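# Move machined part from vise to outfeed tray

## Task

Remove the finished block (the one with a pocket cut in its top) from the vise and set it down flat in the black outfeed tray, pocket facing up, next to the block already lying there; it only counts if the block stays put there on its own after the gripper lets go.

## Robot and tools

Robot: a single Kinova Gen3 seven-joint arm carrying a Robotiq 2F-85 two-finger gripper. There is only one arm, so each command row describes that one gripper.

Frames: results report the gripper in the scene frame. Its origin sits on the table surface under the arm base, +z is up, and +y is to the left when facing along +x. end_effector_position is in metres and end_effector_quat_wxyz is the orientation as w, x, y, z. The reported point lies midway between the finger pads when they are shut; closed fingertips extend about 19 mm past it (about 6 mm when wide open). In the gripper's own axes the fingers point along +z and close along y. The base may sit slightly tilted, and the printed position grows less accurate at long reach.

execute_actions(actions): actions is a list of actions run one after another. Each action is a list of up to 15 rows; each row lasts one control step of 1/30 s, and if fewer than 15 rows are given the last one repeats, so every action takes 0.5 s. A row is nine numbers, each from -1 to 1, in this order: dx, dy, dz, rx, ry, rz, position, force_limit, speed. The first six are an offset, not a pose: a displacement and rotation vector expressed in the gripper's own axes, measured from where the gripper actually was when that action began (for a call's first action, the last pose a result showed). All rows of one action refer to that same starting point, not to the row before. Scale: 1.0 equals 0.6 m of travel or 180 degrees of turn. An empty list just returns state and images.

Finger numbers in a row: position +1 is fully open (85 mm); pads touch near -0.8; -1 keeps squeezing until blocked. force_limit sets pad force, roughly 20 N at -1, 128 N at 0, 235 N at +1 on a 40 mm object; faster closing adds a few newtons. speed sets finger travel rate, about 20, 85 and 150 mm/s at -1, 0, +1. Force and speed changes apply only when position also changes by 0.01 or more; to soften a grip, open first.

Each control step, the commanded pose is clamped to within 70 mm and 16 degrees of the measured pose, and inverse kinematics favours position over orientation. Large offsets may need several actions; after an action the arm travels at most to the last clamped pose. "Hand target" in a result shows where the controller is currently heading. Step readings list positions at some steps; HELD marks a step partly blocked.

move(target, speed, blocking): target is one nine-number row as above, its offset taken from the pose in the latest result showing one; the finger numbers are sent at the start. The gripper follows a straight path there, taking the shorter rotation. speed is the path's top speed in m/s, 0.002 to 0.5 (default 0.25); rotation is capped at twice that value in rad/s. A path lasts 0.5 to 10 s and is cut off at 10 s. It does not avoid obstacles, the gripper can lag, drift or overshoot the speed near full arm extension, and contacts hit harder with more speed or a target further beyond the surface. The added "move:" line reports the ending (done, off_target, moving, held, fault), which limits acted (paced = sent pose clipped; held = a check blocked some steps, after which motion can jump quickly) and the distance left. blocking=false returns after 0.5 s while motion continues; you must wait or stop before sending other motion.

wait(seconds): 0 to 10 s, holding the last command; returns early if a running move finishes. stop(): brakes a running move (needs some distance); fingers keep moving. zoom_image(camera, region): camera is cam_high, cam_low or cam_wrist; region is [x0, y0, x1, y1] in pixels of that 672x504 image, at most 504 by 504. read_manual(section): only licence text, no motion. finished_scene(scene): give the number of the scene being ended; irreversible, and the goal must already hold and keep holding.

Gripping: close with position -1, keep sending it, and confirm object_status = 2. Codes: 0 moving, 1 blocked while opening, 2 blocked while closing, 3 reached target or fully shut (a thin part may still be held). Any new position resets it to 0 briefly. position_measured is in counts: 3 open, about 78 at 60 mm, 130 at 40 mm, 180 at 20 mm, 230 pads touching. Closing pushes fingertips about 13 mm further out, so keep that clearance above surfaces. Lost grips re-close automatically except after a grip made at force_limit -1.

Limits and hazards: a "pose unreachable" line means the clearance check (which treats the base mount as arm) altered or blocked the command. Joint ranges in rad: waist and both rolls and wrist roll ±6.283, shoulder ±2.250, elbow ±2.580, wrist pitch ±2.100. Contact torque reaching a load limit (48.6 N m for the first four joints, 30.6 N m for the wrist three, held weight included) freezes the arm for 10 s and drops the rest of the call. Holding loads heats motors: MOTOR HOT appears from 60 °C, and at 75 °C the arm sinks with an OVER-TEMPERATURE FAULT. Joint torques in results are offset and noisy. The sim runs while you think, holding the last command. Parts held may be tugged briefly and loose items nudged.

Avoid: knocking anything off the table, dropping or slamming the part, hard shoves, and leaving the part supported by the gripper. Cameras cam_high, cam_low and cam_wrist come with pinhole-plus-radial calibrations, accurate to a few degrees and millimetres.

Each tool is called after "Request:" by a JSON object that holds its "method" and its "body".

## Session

Request:
{"method": "execute_actions", "body": {"actions": []}}

Scene clock: 0.00 s.
end_effector_position=(+0.2705, -0.6509, +0.2593) position_measured=3 object_status=3 end_effector_quat_wxyz=(+0.324, +0.807, -0.460, -0.177)
Joint positions: [ 0.984  0.494 -0.322  1.296  1.145  1.599  3.868]
Joint velocities: [-0.001  0.    -0.    -0.002 -0.     0.     0.   ]
Joint torques (N m, as the joint torque sensors report them, + toward a larger angle): no reading
Hand target: +0.271, -0.651, +0.259; +0.324, +0.807, -0.460, -0.177
camera_calibration (this result's frames):
cam_wrist: T_world_to_cam=[[-0.644841, -0.329459, 0.689665, -0.220009], [-0.522974, 0.848221, -0.0837809, 0.777752], [-0.557386, -0.414702, -0.719266, 0.208456], [0, 0, 0, 1]] pos_world=[0.381064, -0.645742, 0.366829]

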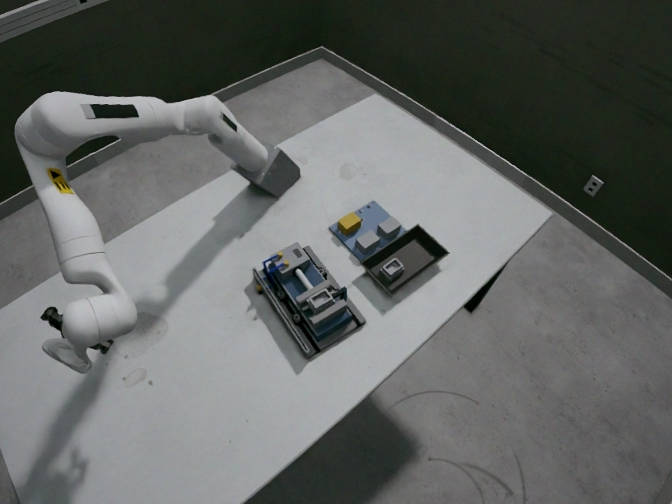

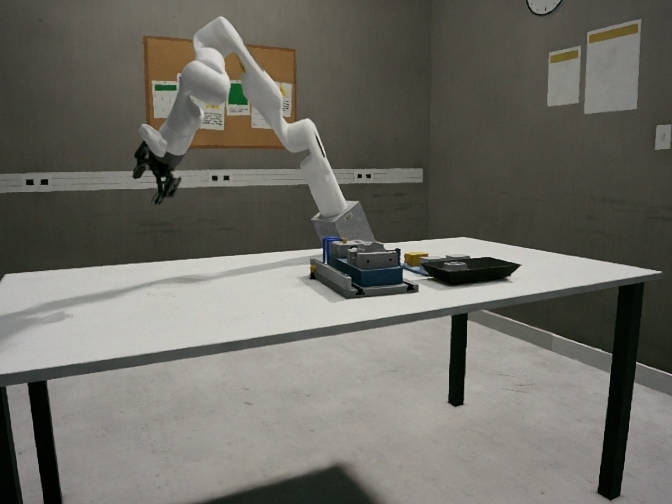

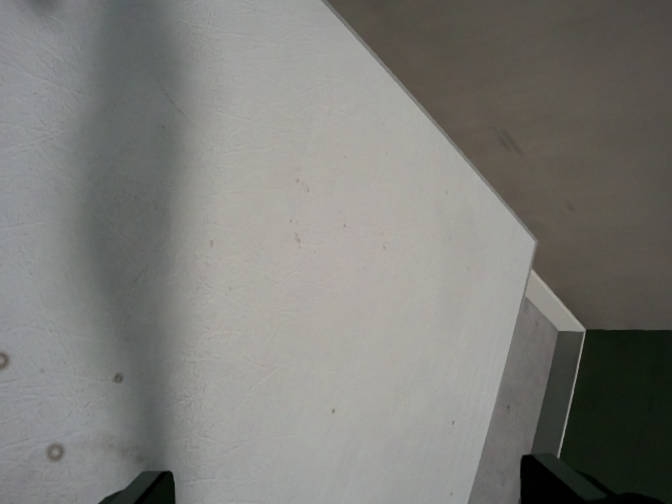

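Request:
{"method": "zoom_image", "body": {"camera": "cam_high", "region": [240, 230, 380, 370]}}

Request:
{"method": "zoom_image", "body": {"camera": "cam_high", "region": [320, 190, 460, 310]}}

Request:
{"method": "zoom_image", "body": {"camera": "cam_low", "region": [310, 225, 420, 300]}}

Region (240, 230, 380, 370) of cam_high's 672x504 image, scaled by 3.600, with more detail than that image has.

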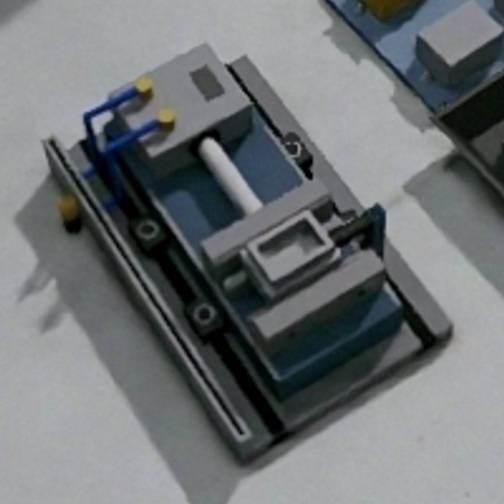

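Region (320, 190, 460, 310) of cam_high's 672x504 image, scaled by 3.600, with more detail than that image has; it fills the top 432 rows of this view, and the rest is white.

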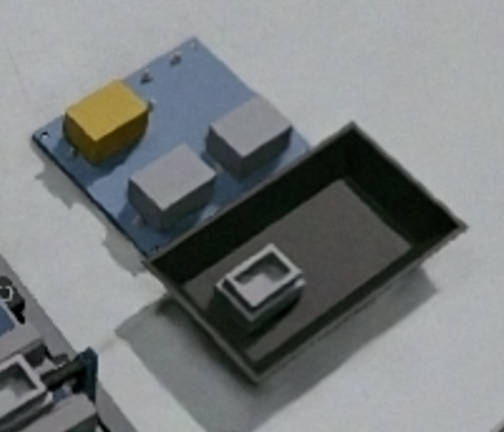

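Region (310, 225, 420, 300) of cam_low's 672x504 image, scaled by 4.582, with more detail than that image has; it fills the top 344 rows of this view, and the rest is white.

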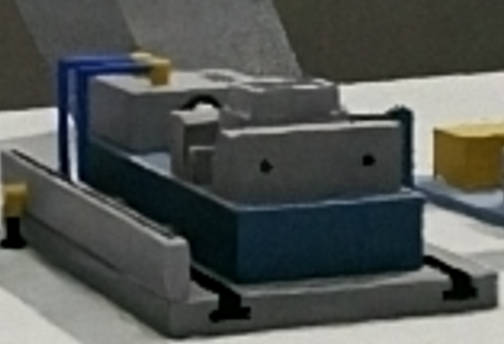

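Request:
{"method": "move", "body": {"target": [-0.571,-0.5735,-0.417,0.2255,0.1058,-0.2766,1,0,0], "speed": 0.3}}

Scene clock: 5.47 s.
end_effector_position=(+0.4555, -0.1421, +0.2020) position_measured=3 object_status=3 end_effector_quat_wxyz=(+0.000, +0.998, -0.061, +0.000)
Joint positions: [ 0.517  0.592 -0.768  1.883  1.02   1.171  3.631]
Joint velocities: [-0.003  0.006 -0.002 -0.001  0.     0.001 -0.   ]
Joint torques (N m, as the joint torque sensors report them, + toward a larger angle): [ -8.51 -16.29  -6.95  -4.49   0.15  -0.01  -0.32]
Hand target: +0.455, -0.142, +0.202; +0.000, +0.998, -0.061, +0.000
Off the commanded pose: 0.002 m, 0 deg.
move: done
camera_calibration (this result's frames):
cam_wrist: T_world_to_cam=[[-0.162019, -0.986764, 0.00683932, -0.0690019], [-0.984932, 0.161285, -0.062418, 0.546658], [0.0604888, -0.0168492, -0.998027, 0.312819], [0, 0, 0, 1]] pos_world=[0.508319, -0.150986, 0.346795]

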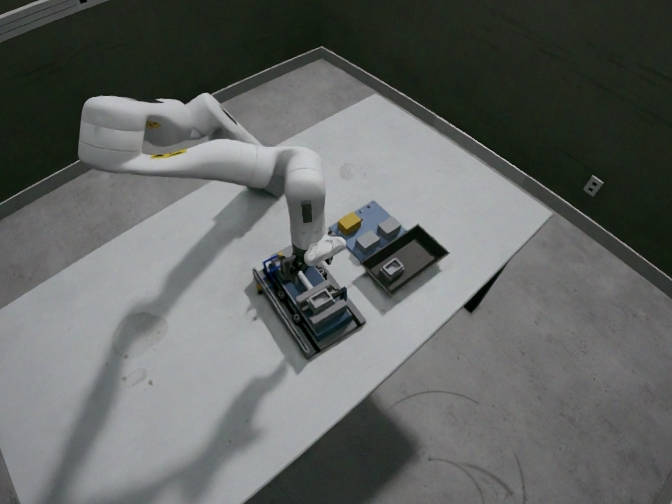

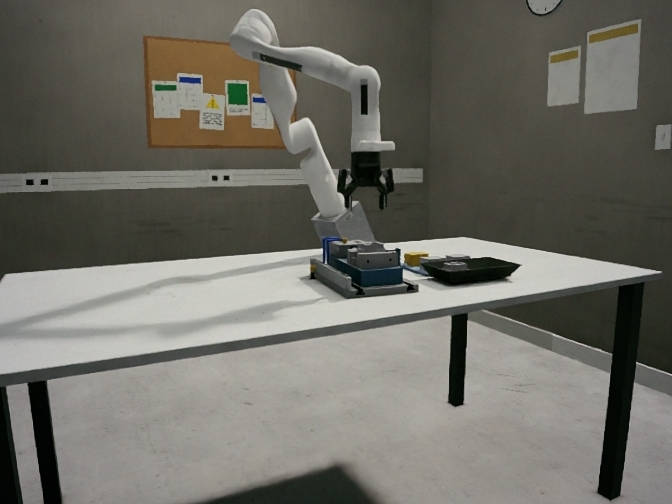

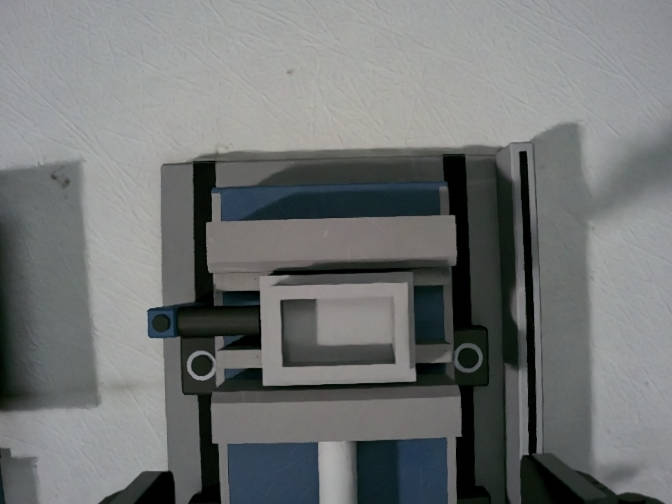

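Request:
{"method": "move", "body": {"target": [0.058,-0.005,0.125,0,0,0.006,0.6,0,0], "speed": 0.15}}

Request:
{"method": "zoom_image", "body": {"camera": "cam_low", "region": [340, 220, 410, 270]}}

Scene clock: 6.63 s.
end_effector_position=(+0.4909, -0.1432, +0.1275) position_measured=53 object_status=3 end_effector_quat_wxyz=(+0.000, +0.997, -0.071, +0.001)
Joint positions: [ 0.525  0.759 -0.681  1.804  1.162  1.099  3.599]
Joint velocities: [-0.001  0.005  0.001  0.    -0.    -0.     0.001]
Joint torques (N m, as the joint torque sensors report them, + toward a larger angle): [ -9.42 -18.36  -7.    -3.2    0.01   0.17  -0.15]
Hand target: +0.491, -0.143, +0.127; +0.000, +0.998, -0.071, +0.000
Off the commanded pose: 0.001 m, 0 deg.
move: done
camera_calibration (this result's frames):
cam_wrist: T_world_to_cam=[[-0.180841, -0.983489, 0.00676754, -0.0541819], [-0.981636, 0.180067, -0.062976, 0.578117], [0.0607176, -0.0180319, -0.997992, 0.235985], [0, 0, 0, 1]] pos_world=[0.543374, -0.153132, 0.272285]

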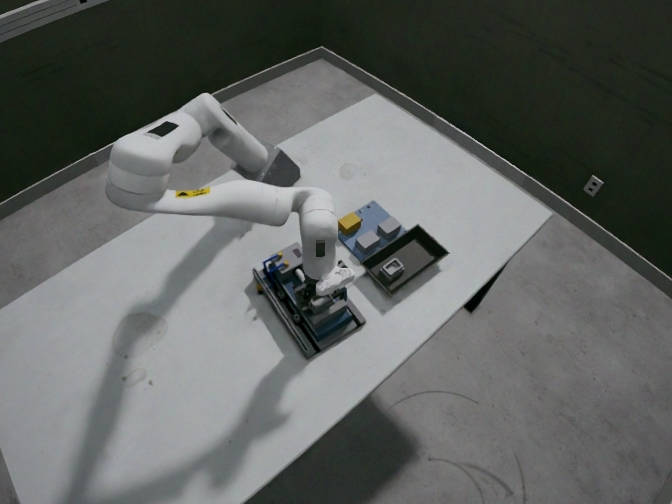

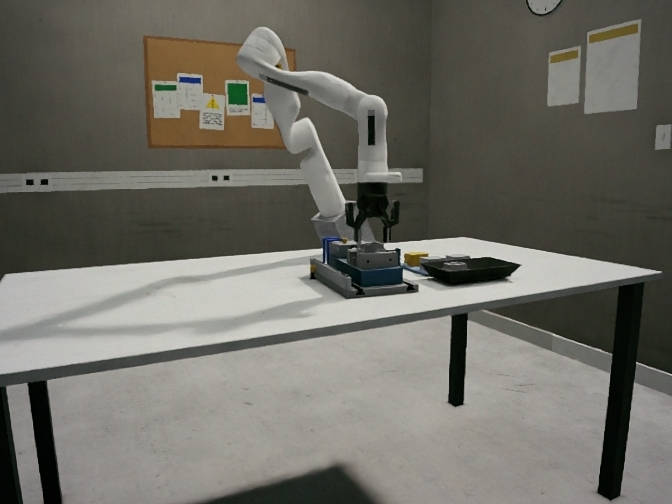

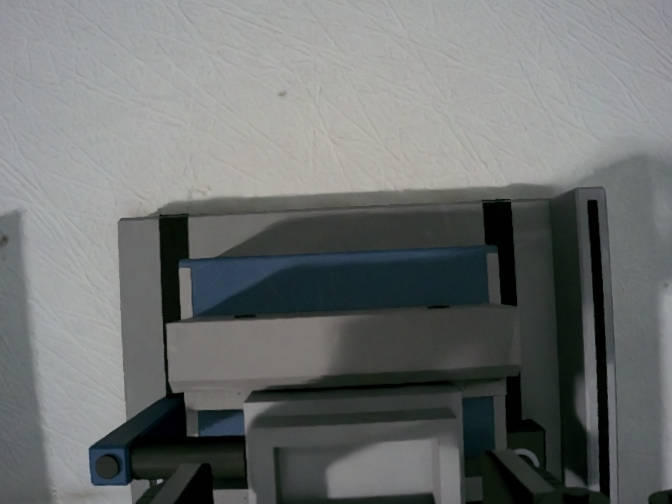

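Region (340, 220, 410, 270) of cam_low's 672x504 image, scaled by 7.200, with more detail than that image has; it fills the top 360 rows of this view, and the rest is white.

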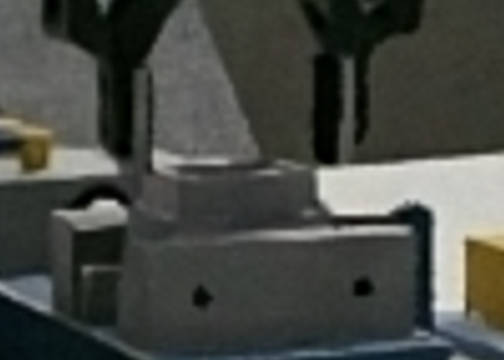

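Request:
{"method": "execute_actions", "body": {"actions": [[[0,0.001,0.002,0,0,0,0.6,0,0],[0,0.002,0.004,0,0,0,0.6,0,0],[0,0.003,0.006,0,0,0,0.6,0,0],[0,0.0035,0.008,0,0,0,0.6,0,0],[0,0.0035,0.010,0,0,0,0.6,0,0],[0,0.0035,0.012,0,0,0,0.6,0,0],[0,0.0035,0.014,0,0,0,0.6,0,0]],[[0,0,0,0,0,0,-1,0,-0.3]]]}}

Request:
{"method": "zoom_image", "body": {"camera": "cam_low", "region": [340, 220, 410, 270]}}

Scene clock: 7.87 s.
end_effector_position=(+0.4908, -0.1454, +0.1196) position_measured=104 object_status=0 end_effector_quat_wxyz=(+0.000, +0.997, -0.071, +0.001)
Joint positions: [ 0.532  0.77  -0.674  1.807  1.177  1.087  3.595]
Joint velocities: [ 0.     0.001 -0.001  0.     0.    -0.001 -0.   ]
Joint torques (N m, as the joint torque sensors report them, + toward a larger angle): [ -8.79 -17.64  -7.07  -3.17   0.2   -0.17  -0.18]
Hand target: +0.491, -0.145, +0.119; +0.000, +0.997, -0.071, +0.001
Off the commanded pose: 0.000 m, 0 deg.
Step readings (end_effector_position; steps 1 to 15: 1st action; 16 to 30: 2nd action):
0: (+0.4907, -0.1430, +0.1273)
1: (+0.4907, -0.1431, +0.1271)
2: (+0.4907, -0.1435, +0.1265)
4: (+0.4906, -0.1445, +0.1245)
8: (+0.4906, -0.1452, +0.1201)
15: (+0.4906, -0.1453, +0.1192)
16: (+0.4906, -0.1453, +0.1192)
17: (+0.4906, -0.1453, +0.1192)
19: (+0.4906, -0.1453, +0.1192)
23: (+0.4906, -0.1453, +0.1192)
30: end_effector_position above
camera_calibration (this result's frames):
cam_wrist: T_world_to_cam=[[-0.180905, -0.983476, 0.00694252, -0.0562326], [-0.981579, 0.180106, -0.0637536, 0.578001], [0.0614498, -0.018348, -0.997942, 0.227689], [0, 0, 0, 1]] pos_world=[0.543189, -0.155227, 0.264461]

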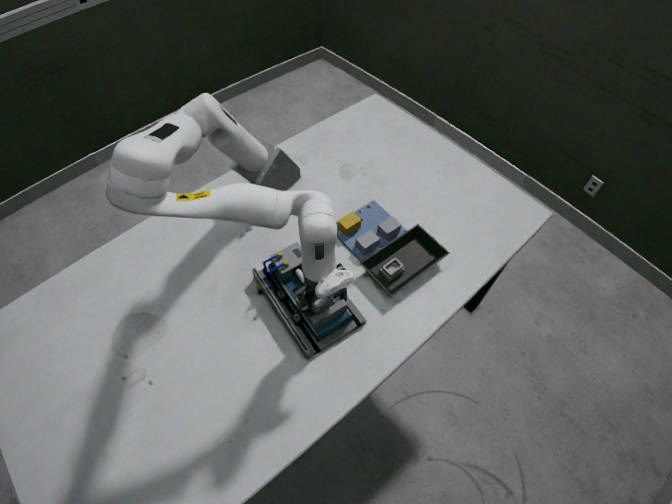

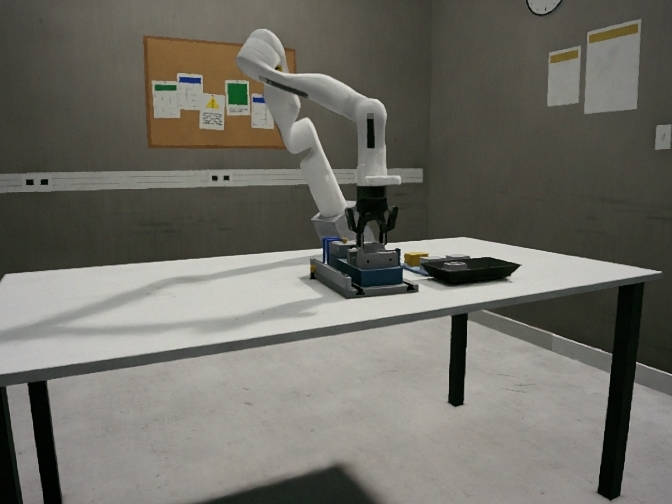

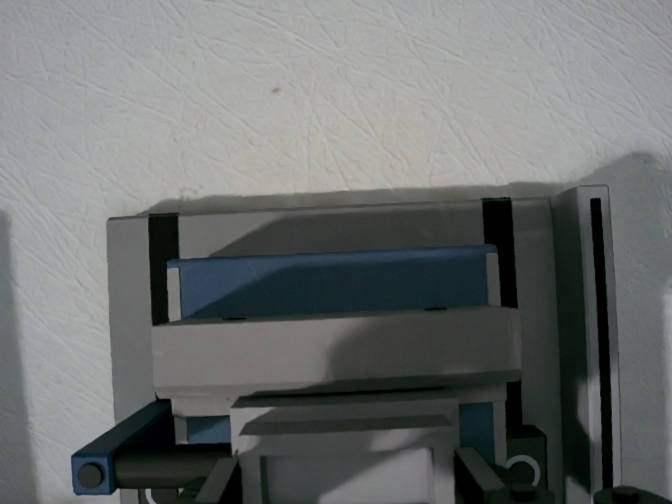

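Region (340, 220, 410, 270) of cam_low's 672x504 image, scaled by 7.200, with more detail than that image has; it fills the top 360 rows of this view, and the rest is white.

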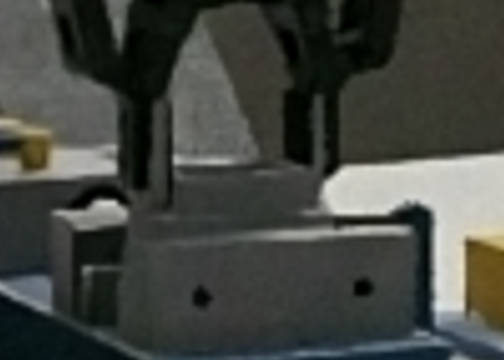

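Request:
{"method": "move", "body": {"target": [-0.002,0,-0.065,0,0,0,-1,0,-0.3], "speed": 0.08}}

Scene clock: 8.70 s.
end_effector_position=(+0.4893, -0.1452, +0.1585) position_measured=104 object_status=2 end_effector_quat_wxyz=(+0.000, +0.997, -0.071, +0.001)
Joint positions: [ 0.519  0.705 -0.712  1.797  1.102  1.142  3.633]
Joint velocities: [ 0.    -0.003 -0.001  0.     0.     0.001 -0.   ]
Joint torques (N m, as the joint torque sensors report them, + toward a larger angle): [ -9.28 -18.26  -7.61  -3.94   0.16   0.29  -0.39]
Hand target: +0.489, -0.145, +0.159; +0.000, +0.997, -0.071, +0.001
Off the commanded pose: 0.000 m, 0 deg.
move: done
camera_calibration (this result's frames):
cam_wrist: T_world_to_cam=[[-0.180798, -0.983496, 0.00689706, -0.0566441], [-0.981619, 0.180008, -0.0634129, 0.578973], [0.0611248, -0.0182352, -0.997964, 0.26671], [0, 0, 0, 1]] pos_world=[0.541787, -0.155066, 0.303272]

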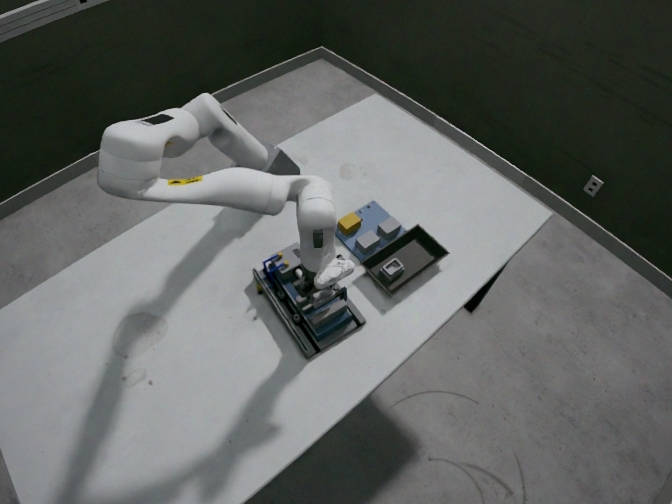

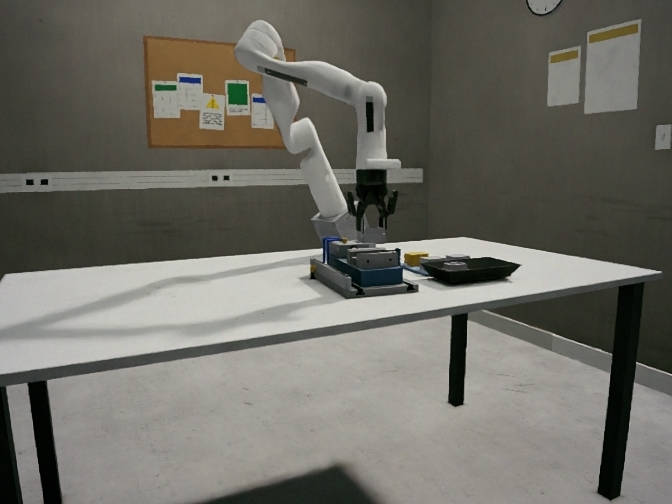

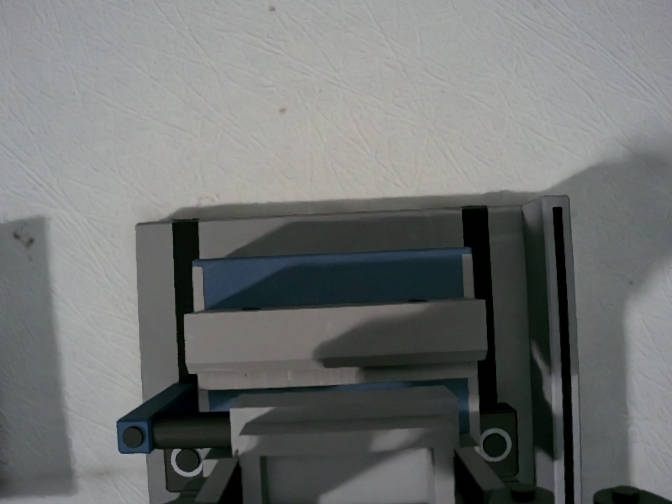

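Request:
{"method": "move", "body": {"target": [-0.009,-0.556,0.047,0,0,-0.02,-1,0,-0.3], "speed": 0.28}}

Scene clock: 10.63 s.
end_effector_position=(+0.5315, +0.1855, +0.1321) position_measured=104 object_status=2 end_effector_quat_wxyz=(-0.000, +0.999, -0.040, +0.002)
Joint positions: [-0.098  1.24  -0.663  1.265  1.155  1.329  3.369]
Joint velocities: [-0.006  0.01  -0.002 -0.003 -0.001 -0.     0.001]
Joint torques (N m, as the joint torque sensors report them, + toward a larger angle): [-12.24 -22.27  -8.23  -3.6    0.28   0.17  -0.28]
Hand target: +0.531, +0.186, +0.132; -0.000, +0.999, -0.039, +0.002
Off the commanded pose: 0.002 m, 0 deg.
move: done
camera_calibration (this result's frames):
cam_wrist: T_world_to_cam=[[-0.119571, -0.992809, 0.00568319, 0.245732], [-0.990757, 0.118951, -0.0651992, 0.575548], [0.0640544, -0.0134266, -0.997856, 0.241394], [0, 0, 0, 1]] pos_world=[0.584149, 0.178744, 0.277005]

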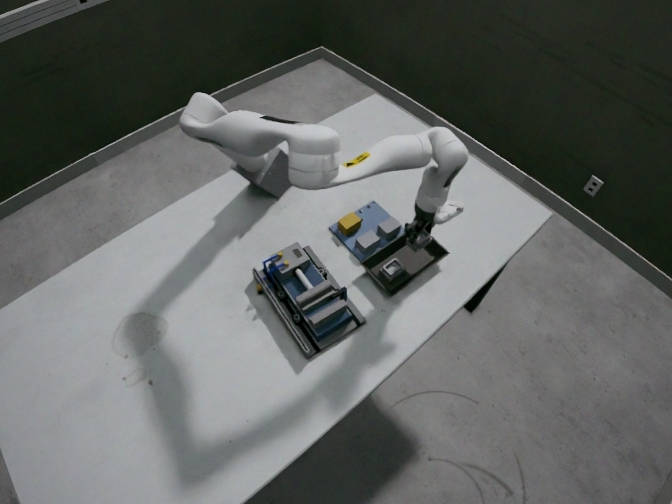

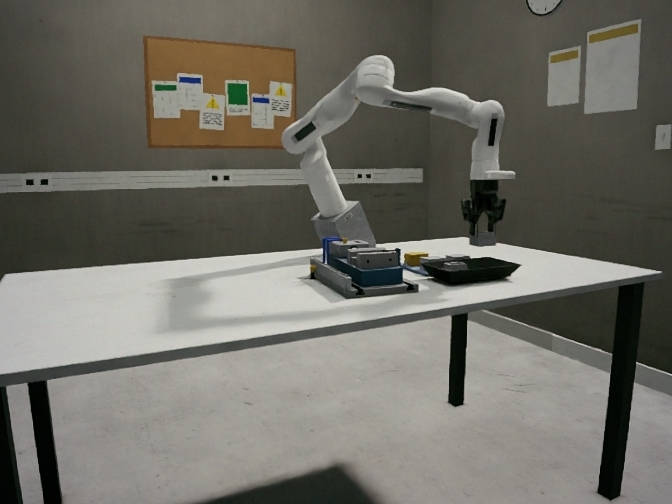

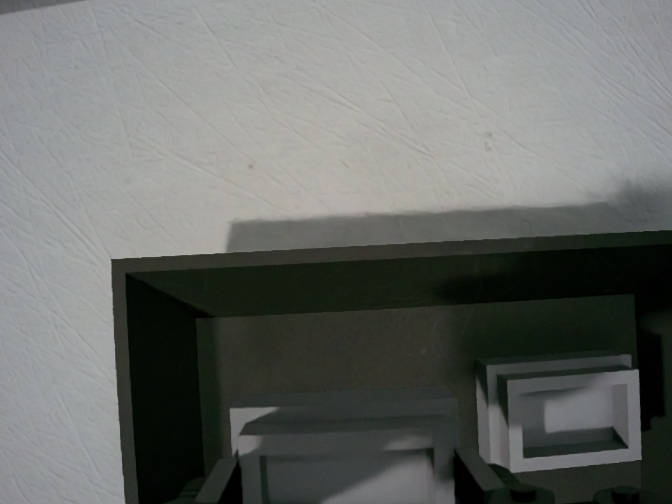

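Request:
{"method": "move", "body": {"target": [0,-0.005,0.118,0,0,0,-1,0,-0.3], "speed": 0.12}}

Request:
{"method": "move", "body": {"target": [0,0,0.016,0,0,0,-1,0,-0.3], "speed": 0.015}}

Scene clock: 11.67 s.
end_effector_position=(+0.5322, +0.1887, +0.0615) position_measured=104 object_status=2 end_effector_quat_wxyz=(-0.000, +0.999, -0.040, +0.002)
Joint positions: [-0.063  1.341 -0.616  1.256  1.226  1.235  3.349]
Joint velocities: [ 0.     0.004  0.002 -0.002 -0.001 -0.     0.001]
Joint torques (N m, as the joint torque sensors report them, + toward a larger angle): [-13.03 -22.17  -8.21  -3.01   0.09   0.16  -0.24]
Hand target: +0.532, +0.189, +0.061; -0.000, +0.999, -0.040, +0.002
Off the commanded pose: 0.000 m, 0 deg.
move: done
camera_calibration (this result's frames):
cam_wrist: T_world_to_cam=[[-0.119699, -0.992795, 0.00555833, 0.249492], [-0.990726, 0.119083, -0.0654329, 0.571254], [0.0642995, -0.013339, -0.997841, 0.170802], [0, 0, 0, 1]] pos_world=[0.584838, 0.181946, 0.206425]

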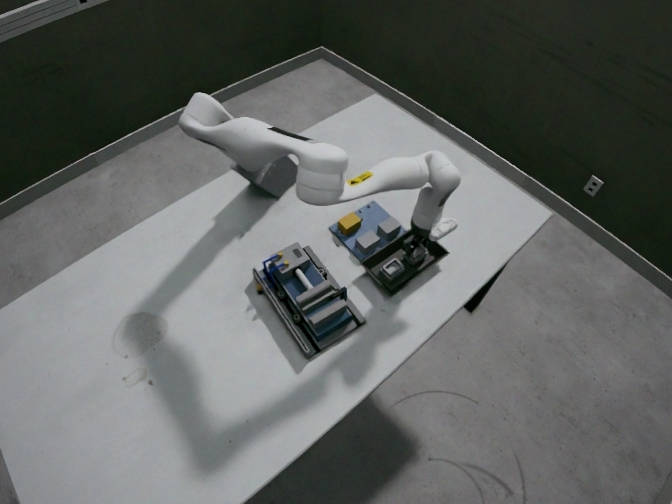

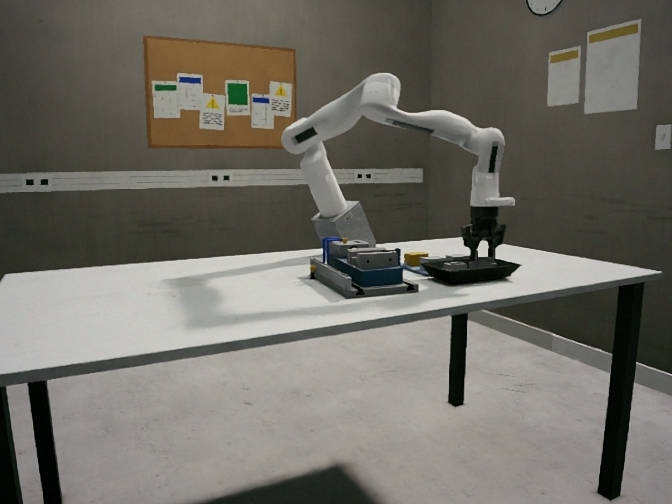

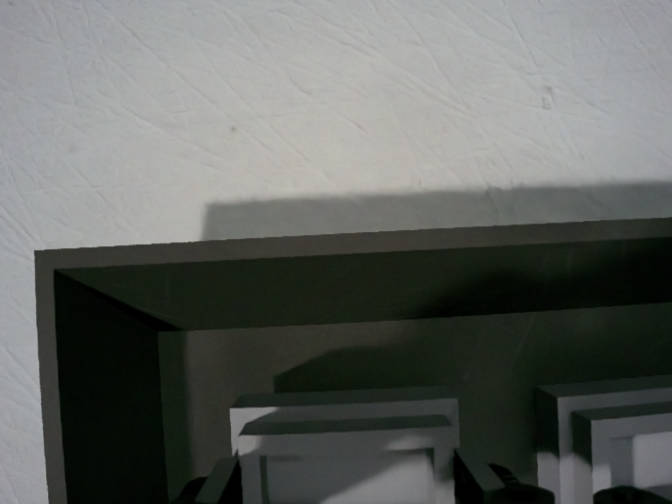

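Scene clock: 12.53 s.
end_effector_position=(+0.5323, +0.1888, +0.0523) position_measured=104 object_status=2 end_effector_quat_wxyz=(-0.000, +0.999, -0.040, +0.002)
Joint positions: [-0.058  1.354 -0.61   1.253  1.236  1.223  3.348]
Joint velocities: [-0.001 -0.     0.001  0.001 -0.     0.     0.   ]
Joint torques (N m, as the joint torque sensors report them, + toward a larger angle): [-12.84 -21.58  -7.47  -2.9    0.56   0.18  -0.22]
Hand target: +0.532, +0.189, +0.052; -0.000, +0.999, -0.040, +0.002
Off the commanded pose: 0.000 m, 0 deg.
move: done
camera_calibration (this result's frames):
cam_wrist: T_world_to_cam=[[-0.119771, -0.992787, 0.00535473, 0.249676], [-0.990701, 0.119165, -0.0656585, 0.570786], [0.0645468, -0.0131689, -0.997828, 0.161387], [0, 0, 0, 1]] pos_world=[0.584965, 0.181983, 0.197177]

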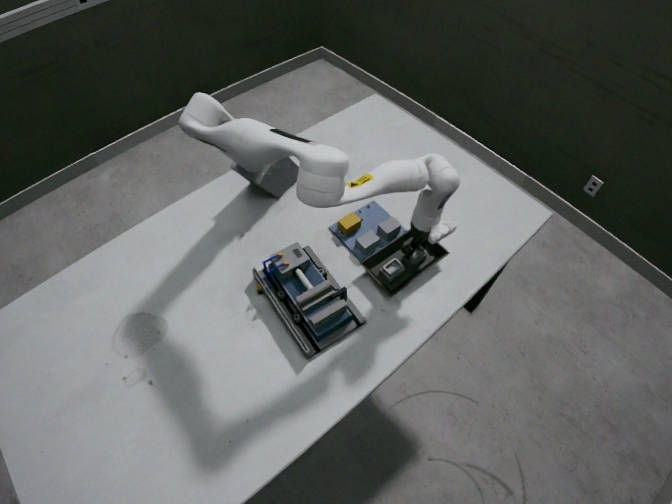

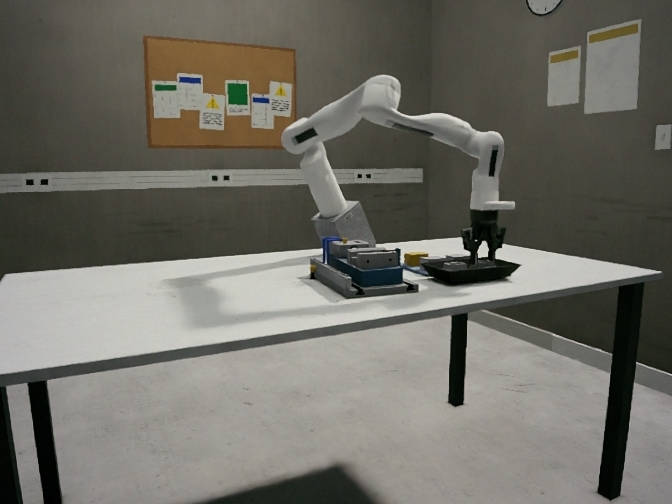

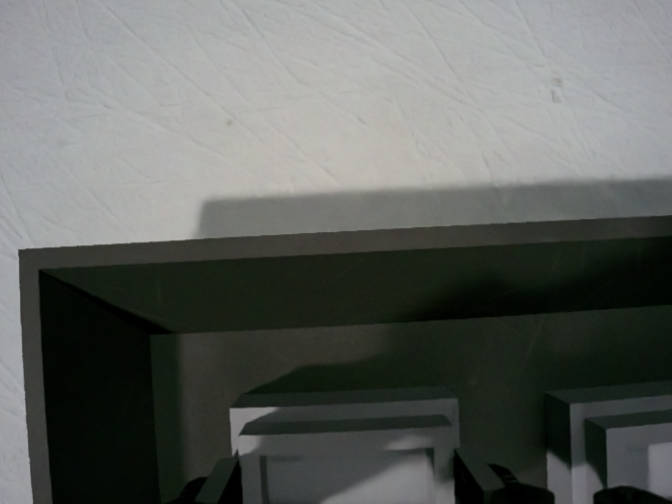

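Light contact. Releasing.

Request:
{"method": "execute_actions", "body": {"actions": [[[0,0,0,0,0,0,0.42,0,0]]]}}

Request:
{"method": "move", "body": {"target": [0,0,-0.09,0,0,0,0.42,0,0], "speed": 0.15}}

Scene clock: 13.13 s.
end_effector_position=(+0.5323, +0.1888, +0.0523) position_measured=76 object_status=0 end_effector_quat_wxyz=(-0.000, +0.999, -0.040, +0.002)
Joint positions: [-0.058  1.354 -0.609  1.253  1.236  1.223  3.348]
Joint velocities: [-0.     0.    -0.     0.001 -0.     0.001 -0.   ]
Joint torques (N m, as the joint torque sensors report them, + toward a larger angle): [-12.53 -21.63  -7.77  -2.85   0.34   0.14  -0.16]
Hand target: +0.532, +0.189, +0.052; -0.000, +0.999, -0.040, +0.002
Off the commanded pose: 0.000 m, 0 deg.
Step readings (end_effector_position):
0: (+0.5323, +0.1888, +0.0522)
1: (+0.5324, +0.1888, +0.0523)
2: (+0.5323, +0.1887, +0.0522)
4: (+0.5323, +0.1887, +0.0521)
8: (+0.5323, +0.1888, +0.0522)
15: end_effector_position above
camera_calibration (this result's frames):
cam_wrist: T_world_to_cam=[[-0.119775, -0.992787, 0.00535205, 0.249679], [-0.9907, 0.11917, -0.0656603, 0.570787], [0.0645489, -0.0131668, -0.997828, 0.161386], [0, 0, 0, 1]] pos_world=[0.584967, 0.181982, 0.197177]

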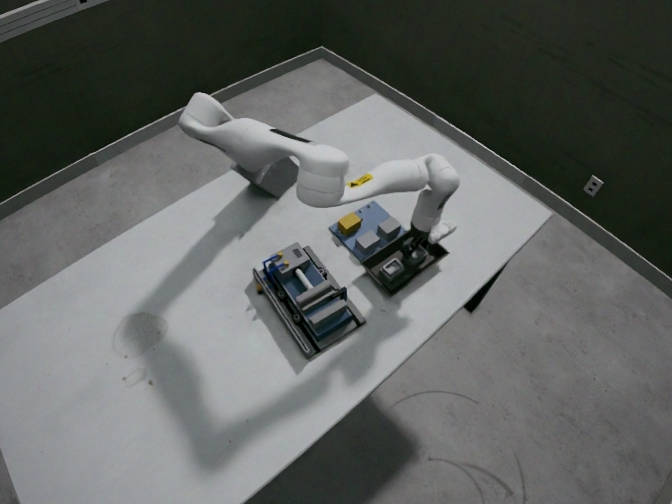

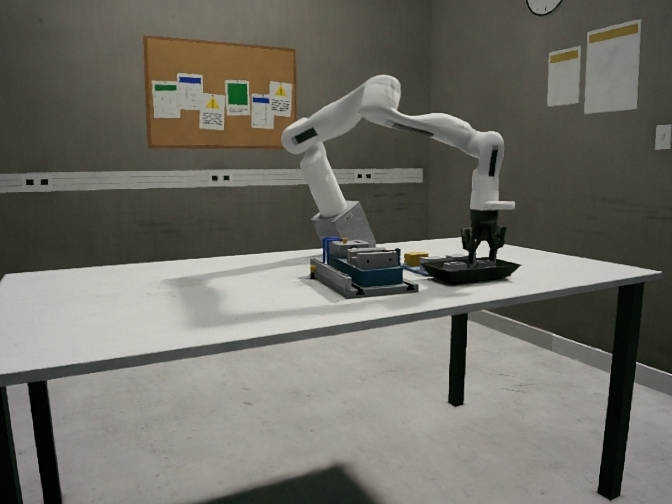

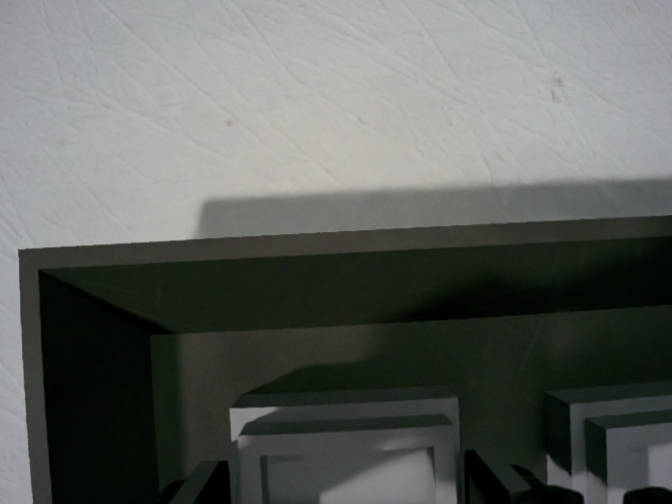

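Scene clock: 13.90 s.
end_effector_position=(+0.5320, +0.1886, +0.1061) position_measured=76 object_status=3 end_effector_quat_wxyz=(-0.000, +0.999, -0.040, +0.002)
Joint positions: [-0.088  1.279 -0.646  1.261  1.181  1.294  3.361]
Joint velocities: [ 0.    -0.003 -0.     0.     0.001  0.001 -0.   ]
Joint torques (N m, as the joint torque sensors report them, + toward a larger angle): [-12.45 -20.92  -7.71  -3.35   0.24  -0.06  -0.22]
Hand target: +0.532, +0.189, +0.106; -0.000, +0.999, -0.040, +0.002
Off the commanded pose: 0.000 m, 0 deg.
move: done
camera_calibration (this result's frames):
cam_wrist: T_world_to_cam=[[-0.119709, -0.992794, 0.00545514, 0.249094], [-0.990722, 0.1191, -0.0654545, 0.573959], [0.0643331, -0.01324, -0.997841, 0.215249], [0, 0, 0, 1]] pos_world=[0.584605, 0.181791, 0.250993]

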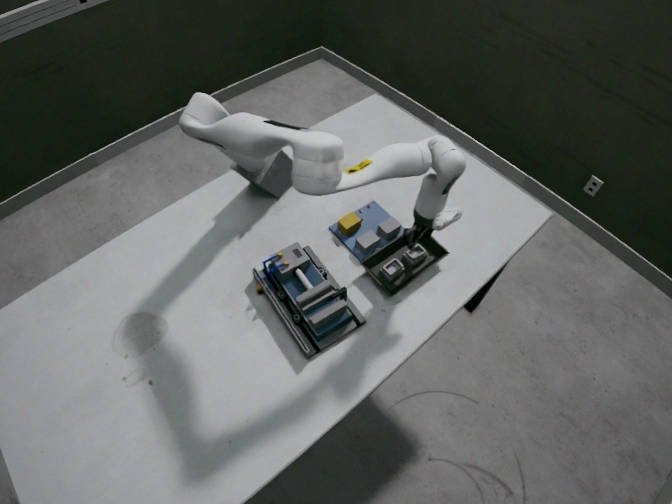

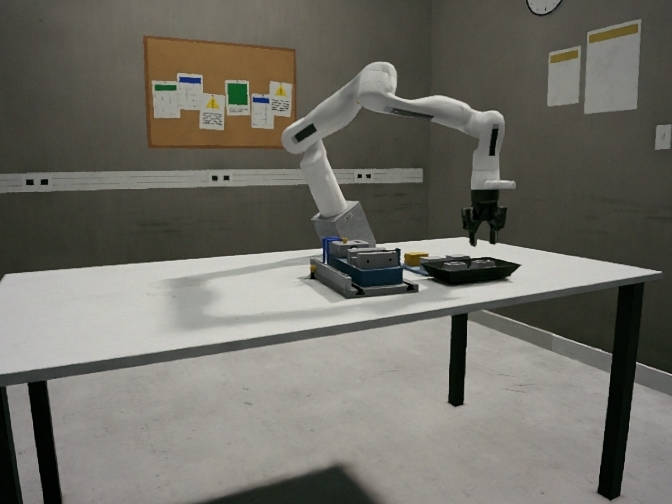

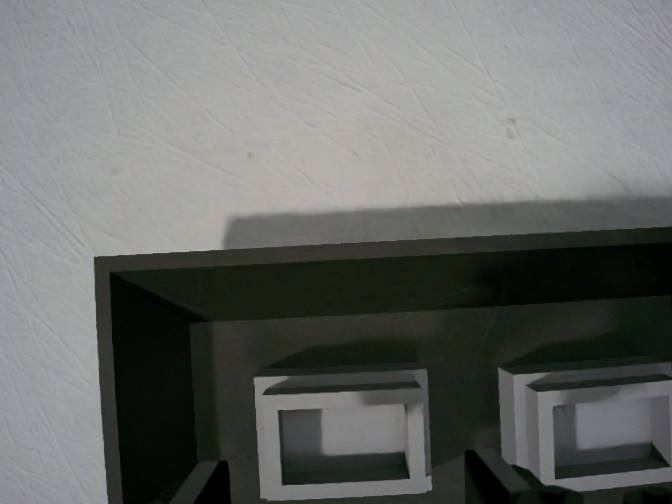

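Request:
{"method": "finished_scene", "body": {"scene": 2}}

The scene is finished: the task was done.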